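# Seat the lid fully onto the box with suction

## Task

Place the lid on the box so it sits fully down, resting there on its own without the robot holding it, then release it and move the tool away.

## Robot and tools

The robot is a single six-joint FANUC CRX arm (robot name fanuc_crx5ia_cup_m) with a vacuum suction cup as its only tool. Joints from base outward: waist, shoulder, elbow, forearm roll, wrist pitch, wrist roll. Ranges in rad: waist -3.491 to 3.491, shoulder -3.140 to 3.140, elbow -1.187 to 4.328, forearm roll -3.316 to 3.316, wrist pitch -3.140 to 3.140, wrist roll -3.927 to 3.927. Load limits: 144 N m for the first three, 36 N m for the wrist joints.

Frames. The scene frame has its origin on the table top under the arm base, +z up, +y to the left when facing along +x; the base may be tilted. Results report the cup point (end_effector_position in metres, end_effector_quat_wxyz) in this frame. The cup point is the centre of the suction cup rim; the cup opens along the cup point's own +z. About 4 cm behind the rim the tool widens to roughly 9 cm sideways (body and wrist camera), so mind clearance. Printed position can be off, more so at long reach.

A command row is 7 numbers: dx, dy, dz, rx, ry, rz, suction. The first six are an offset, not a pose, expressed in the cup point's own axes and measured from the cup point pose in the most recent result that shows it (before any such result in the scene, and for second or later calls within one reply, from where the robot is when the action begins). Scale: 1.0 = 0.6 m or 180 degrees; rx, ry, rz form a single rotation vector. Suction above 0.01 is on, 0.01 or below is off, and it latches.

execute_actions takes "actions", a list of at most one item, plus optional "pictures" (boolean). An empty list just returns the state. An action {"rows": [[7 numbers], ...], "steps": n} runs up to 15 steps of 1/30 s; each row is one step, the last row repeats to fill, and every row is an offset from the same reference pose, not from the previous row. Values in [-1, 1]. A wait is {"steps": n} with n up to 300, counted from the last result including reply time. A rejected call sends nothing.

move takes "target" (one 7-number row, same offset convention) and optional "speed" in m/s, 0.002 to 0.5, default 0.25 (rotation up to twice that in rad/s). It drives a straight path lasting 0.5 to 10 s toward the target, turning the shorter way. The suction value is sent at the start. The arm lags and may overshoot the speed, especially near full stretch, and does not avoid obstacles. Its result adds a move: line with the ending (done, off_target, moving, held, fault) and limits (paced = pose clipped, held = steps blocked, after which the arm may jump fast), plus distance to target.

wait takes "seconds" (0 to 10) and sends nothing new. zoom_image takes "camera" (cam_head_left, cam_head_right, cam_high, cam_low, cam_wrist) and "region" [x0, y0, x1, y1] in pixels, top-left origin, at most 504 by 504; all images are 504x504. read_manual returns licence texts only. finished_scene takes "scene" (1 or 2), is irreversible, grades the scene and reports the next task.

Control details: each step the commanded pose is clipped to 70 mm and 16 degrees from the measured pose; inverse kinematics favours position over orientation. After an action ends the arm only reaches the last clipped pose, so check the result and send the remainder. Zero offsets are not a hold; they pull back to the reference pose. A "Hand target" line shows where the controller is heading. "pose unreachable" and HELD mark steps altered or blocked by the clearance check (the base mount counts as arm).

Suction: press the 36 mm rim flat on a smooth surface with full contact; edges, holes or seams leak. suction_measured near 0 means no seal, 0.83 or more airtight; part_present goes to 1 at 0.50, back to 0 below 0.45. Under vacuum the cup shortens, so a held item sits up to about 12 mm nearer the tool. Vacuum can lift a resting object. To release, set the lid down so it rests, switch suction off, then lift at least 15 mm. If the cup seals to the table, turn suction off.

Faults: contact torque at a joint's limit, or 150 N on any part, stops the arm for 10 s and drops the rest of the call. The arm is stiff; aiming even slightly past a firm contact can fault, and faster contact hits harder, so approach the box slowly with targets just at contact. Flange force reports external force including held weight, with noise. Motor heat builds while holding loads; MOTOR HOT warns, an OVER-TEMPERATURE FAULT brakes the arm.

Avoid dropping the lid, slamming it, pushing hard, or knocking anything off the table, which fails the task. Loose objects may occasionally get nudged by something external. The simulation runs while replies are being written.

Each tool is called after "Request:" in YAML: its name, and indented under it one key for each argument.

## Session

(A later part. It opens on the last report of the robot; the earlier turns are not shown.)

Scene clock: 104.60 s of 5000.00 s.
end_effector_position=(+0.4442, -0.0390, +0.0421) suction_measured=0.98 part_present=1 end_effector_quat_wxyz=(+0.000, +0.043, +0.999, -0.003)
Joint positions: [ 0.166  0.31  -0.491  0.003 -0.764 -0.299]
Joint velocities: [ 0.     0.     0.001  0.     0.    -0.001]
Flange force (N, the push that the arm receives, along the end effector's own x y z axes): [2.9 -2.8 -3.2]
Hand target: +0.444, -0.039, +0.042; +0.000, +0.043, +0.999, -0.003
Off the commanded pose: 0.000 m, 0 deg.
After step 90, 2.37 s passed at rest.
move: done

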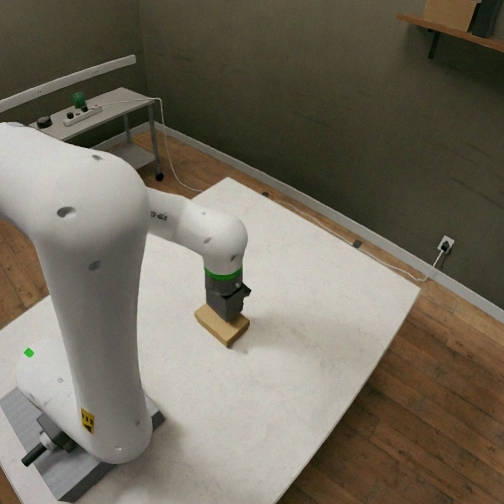

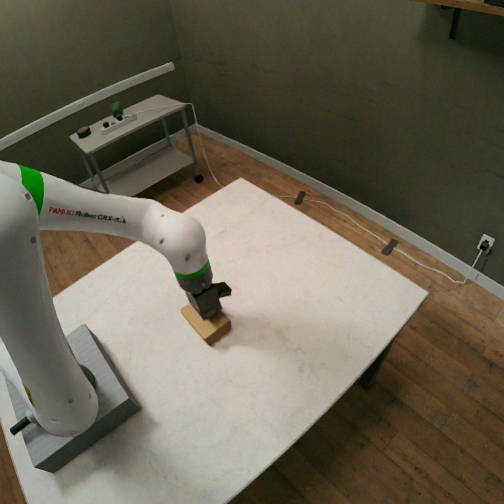

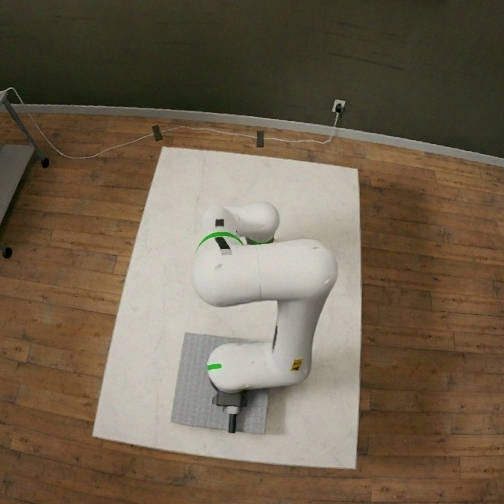

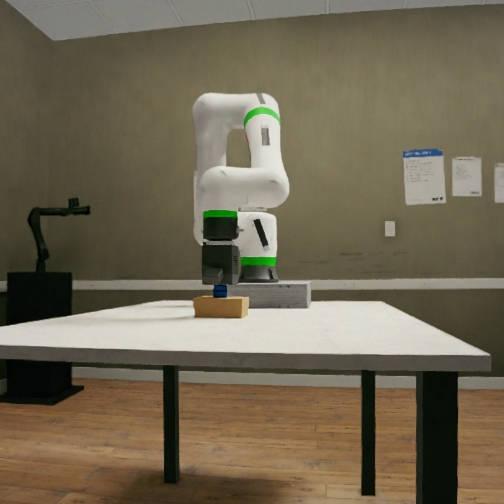

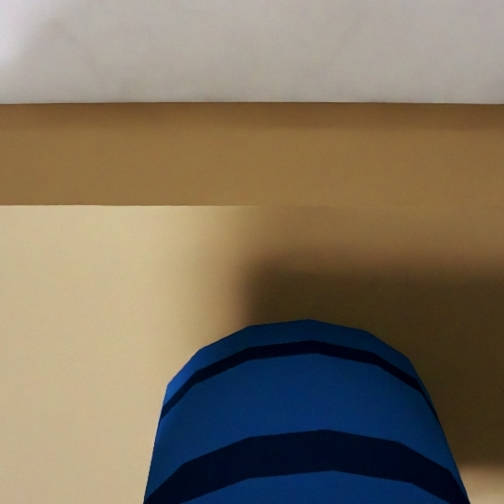

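Request:
move:
  target: [0,0,0.0025,0,0,0,1]
  speed: 0.004

Scene clock: 115.73 s of 5000.00 s.
end_effector_position=(+0.4442, -0.0390, +0.0406) suction_measured=0.98 part_present=1 end_effector_quat_wxyz=(+0.000, +0.043, +0.999, -0.003)
Joint positions: [ 0.166  0.313 -0.491  0.003 -0.76  -0.299]
Joint velocities: [ 0.     0.001 -0.001 -0.     0.001 -0.   ]
Flange force (N, the push that the arm receives, along the end effector's own x y z axes): [4.4 -1.1 -15.9]
Hand target: +0.444, -0.039, +0.041; +0.000, +0.043, +0.999, -0.003
Off the commanded pose: 0.000 m, 0 deg.
After step 90, 7.43 s passed at rest.
move: done

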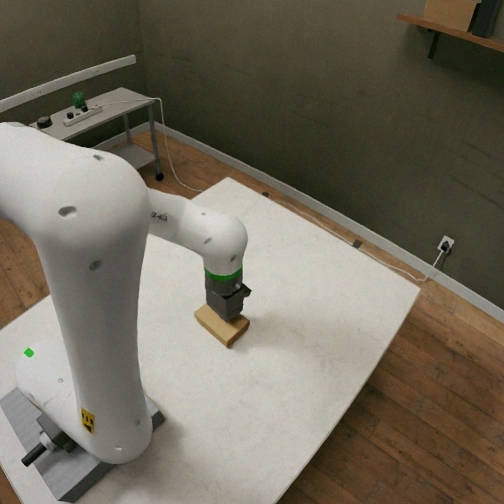

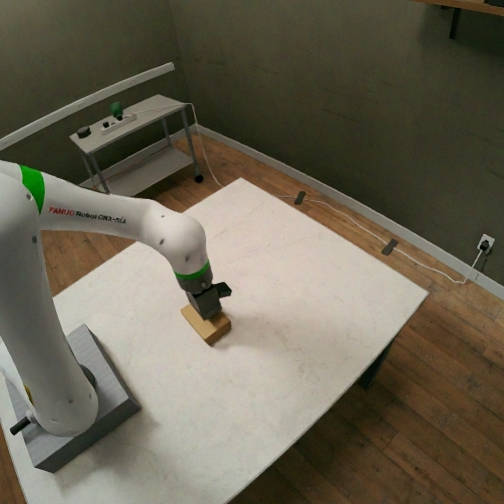

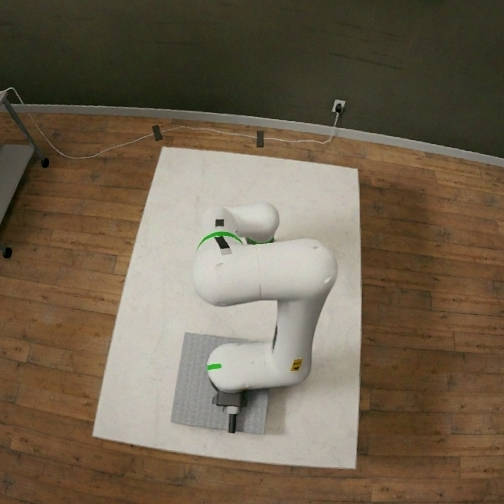

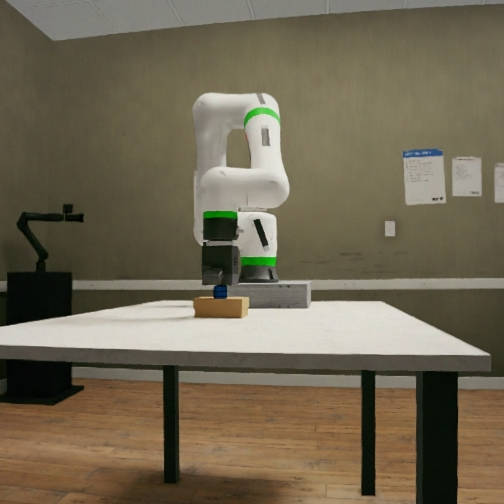

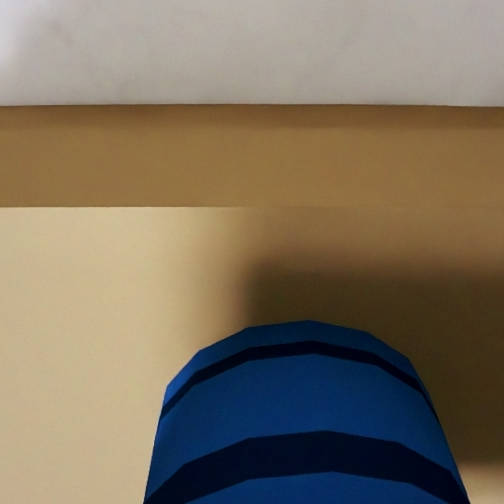

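Request:
move:
  target: [0,0,0,0,0,0,0]

Request:
move:
  target: [0,0,-0.2,0,0,0,0]

Request:
zoom_image:
  camera: "cam_low"
  region: [160,230,280,330]

Scene clock: 126.70 s of 5000.00 s.
end_effector_position=(+0.4442, -0.0390, +0.0406) suction_measured=0.01 part_present=0 end_effector_quat_wxyz=(+0.000, +0.043, +0.999, -0.003)
Joint positions: [ 0.166  0.313 -0.491  0.003 -0.76  -0.299]
Joint velocities: [ 0.001  0.001  0.001  0.    -0.    -0.   ]
Flange force (N, the push that the arm receives, along the end effector's own x y z axes): [12.8 0.9 -41.0]
Hand target: +0.444, -0.039, +0.041; +0.000, +0.043, +0.999, -0.003
Off the commanded pose: 0.000 m, 0 deg.
After step 90, 7.27 s passed at rest.
move: done

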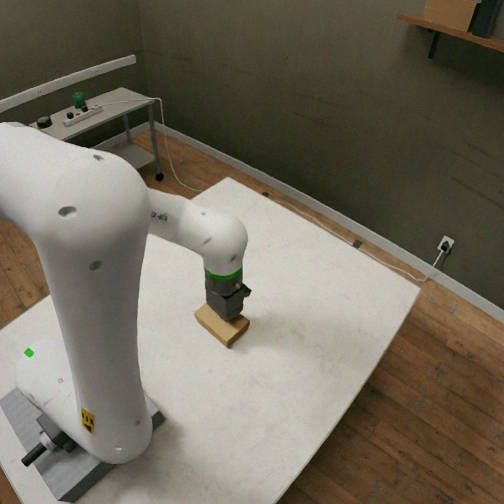

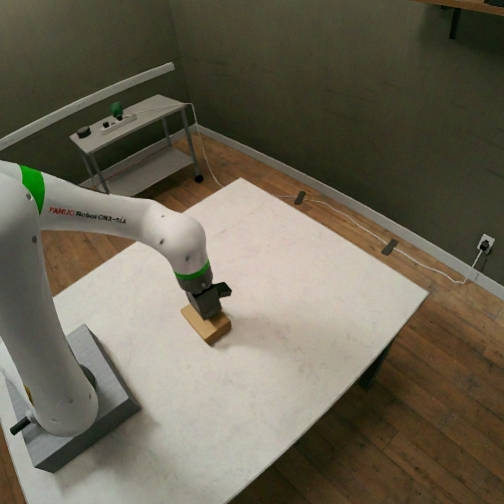

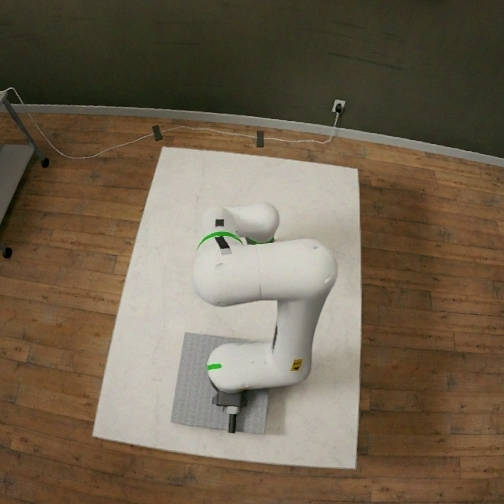

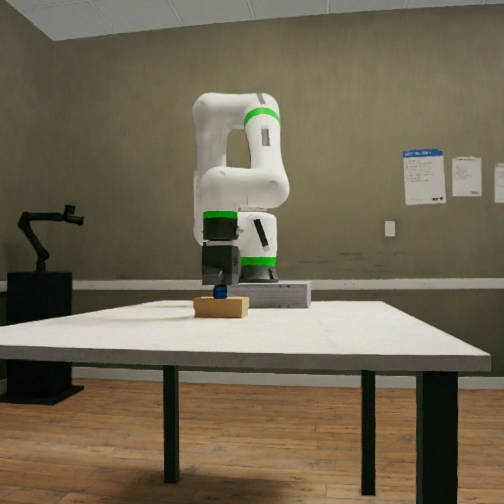

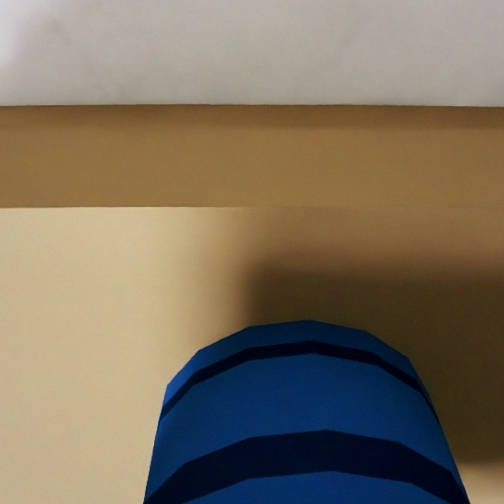

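Scene clock: 127.60 s of 5000.00 s.
end_effector_position=(+0.4442, -0.0387, +0.1608) suction_measured=0.01 part_present=0 end_effector_quat_wxyz=(+0.000, +0.044, +0.999, -0.004)
Joint positions: [ 0.166  0.114 -0.387  0.003 -1.063 -0.299]
Joint velocities: [ 0.001 -0.002  0.001 -0.    -0.001  0.   ]
Flange force (N, the push that the arm receives, along the end effector's own x y z axes): [2.3 1.1 -2.8]
Hand target: +0.444, -0.039, +0.161; +0.000, +0.044, +0.999, -0.004
Off the commanded pose: 0.001 m, 0 deg.
move: done

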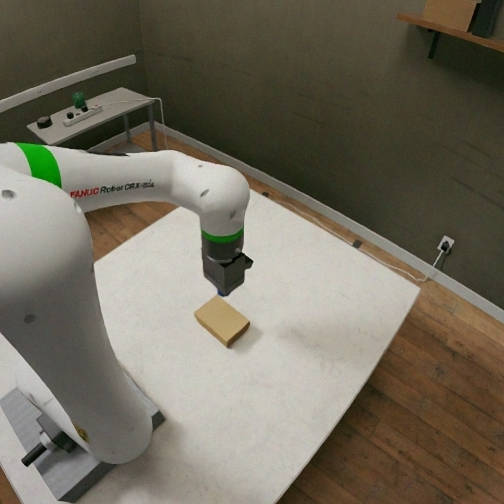

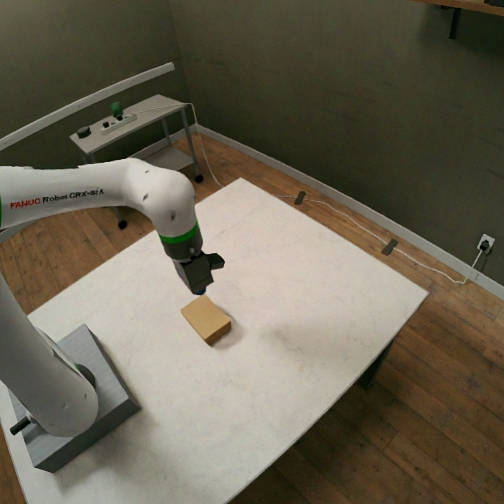

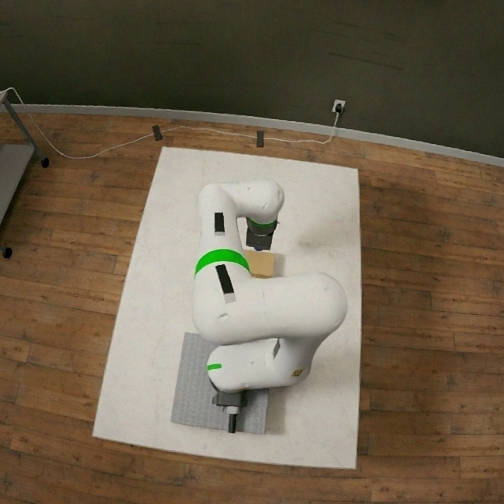

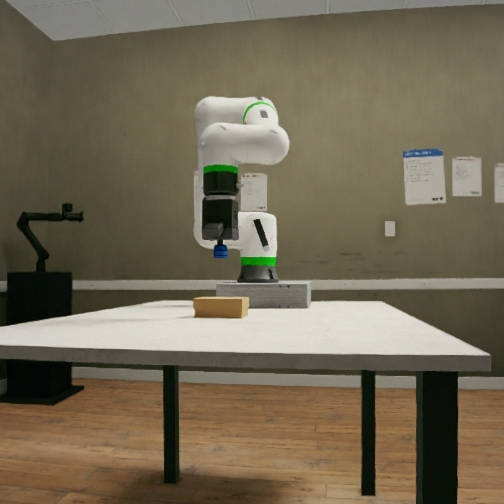

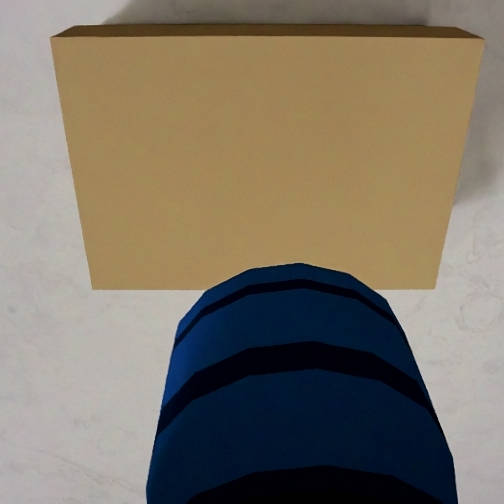

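Region (160, 230, 280, 330) of cam_low's 504x504 image, scaled by 4.200, with more detail than that image has.

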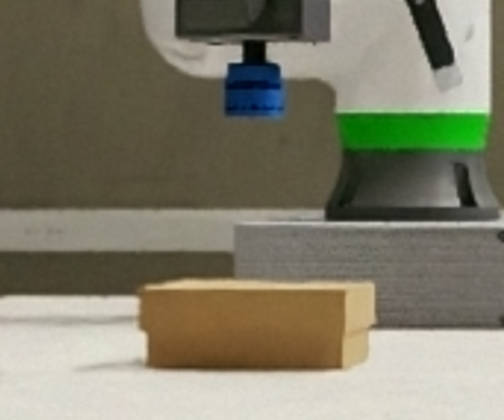

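Request:
finished_scene:
  scene: 2

The scene is finished: the task was done.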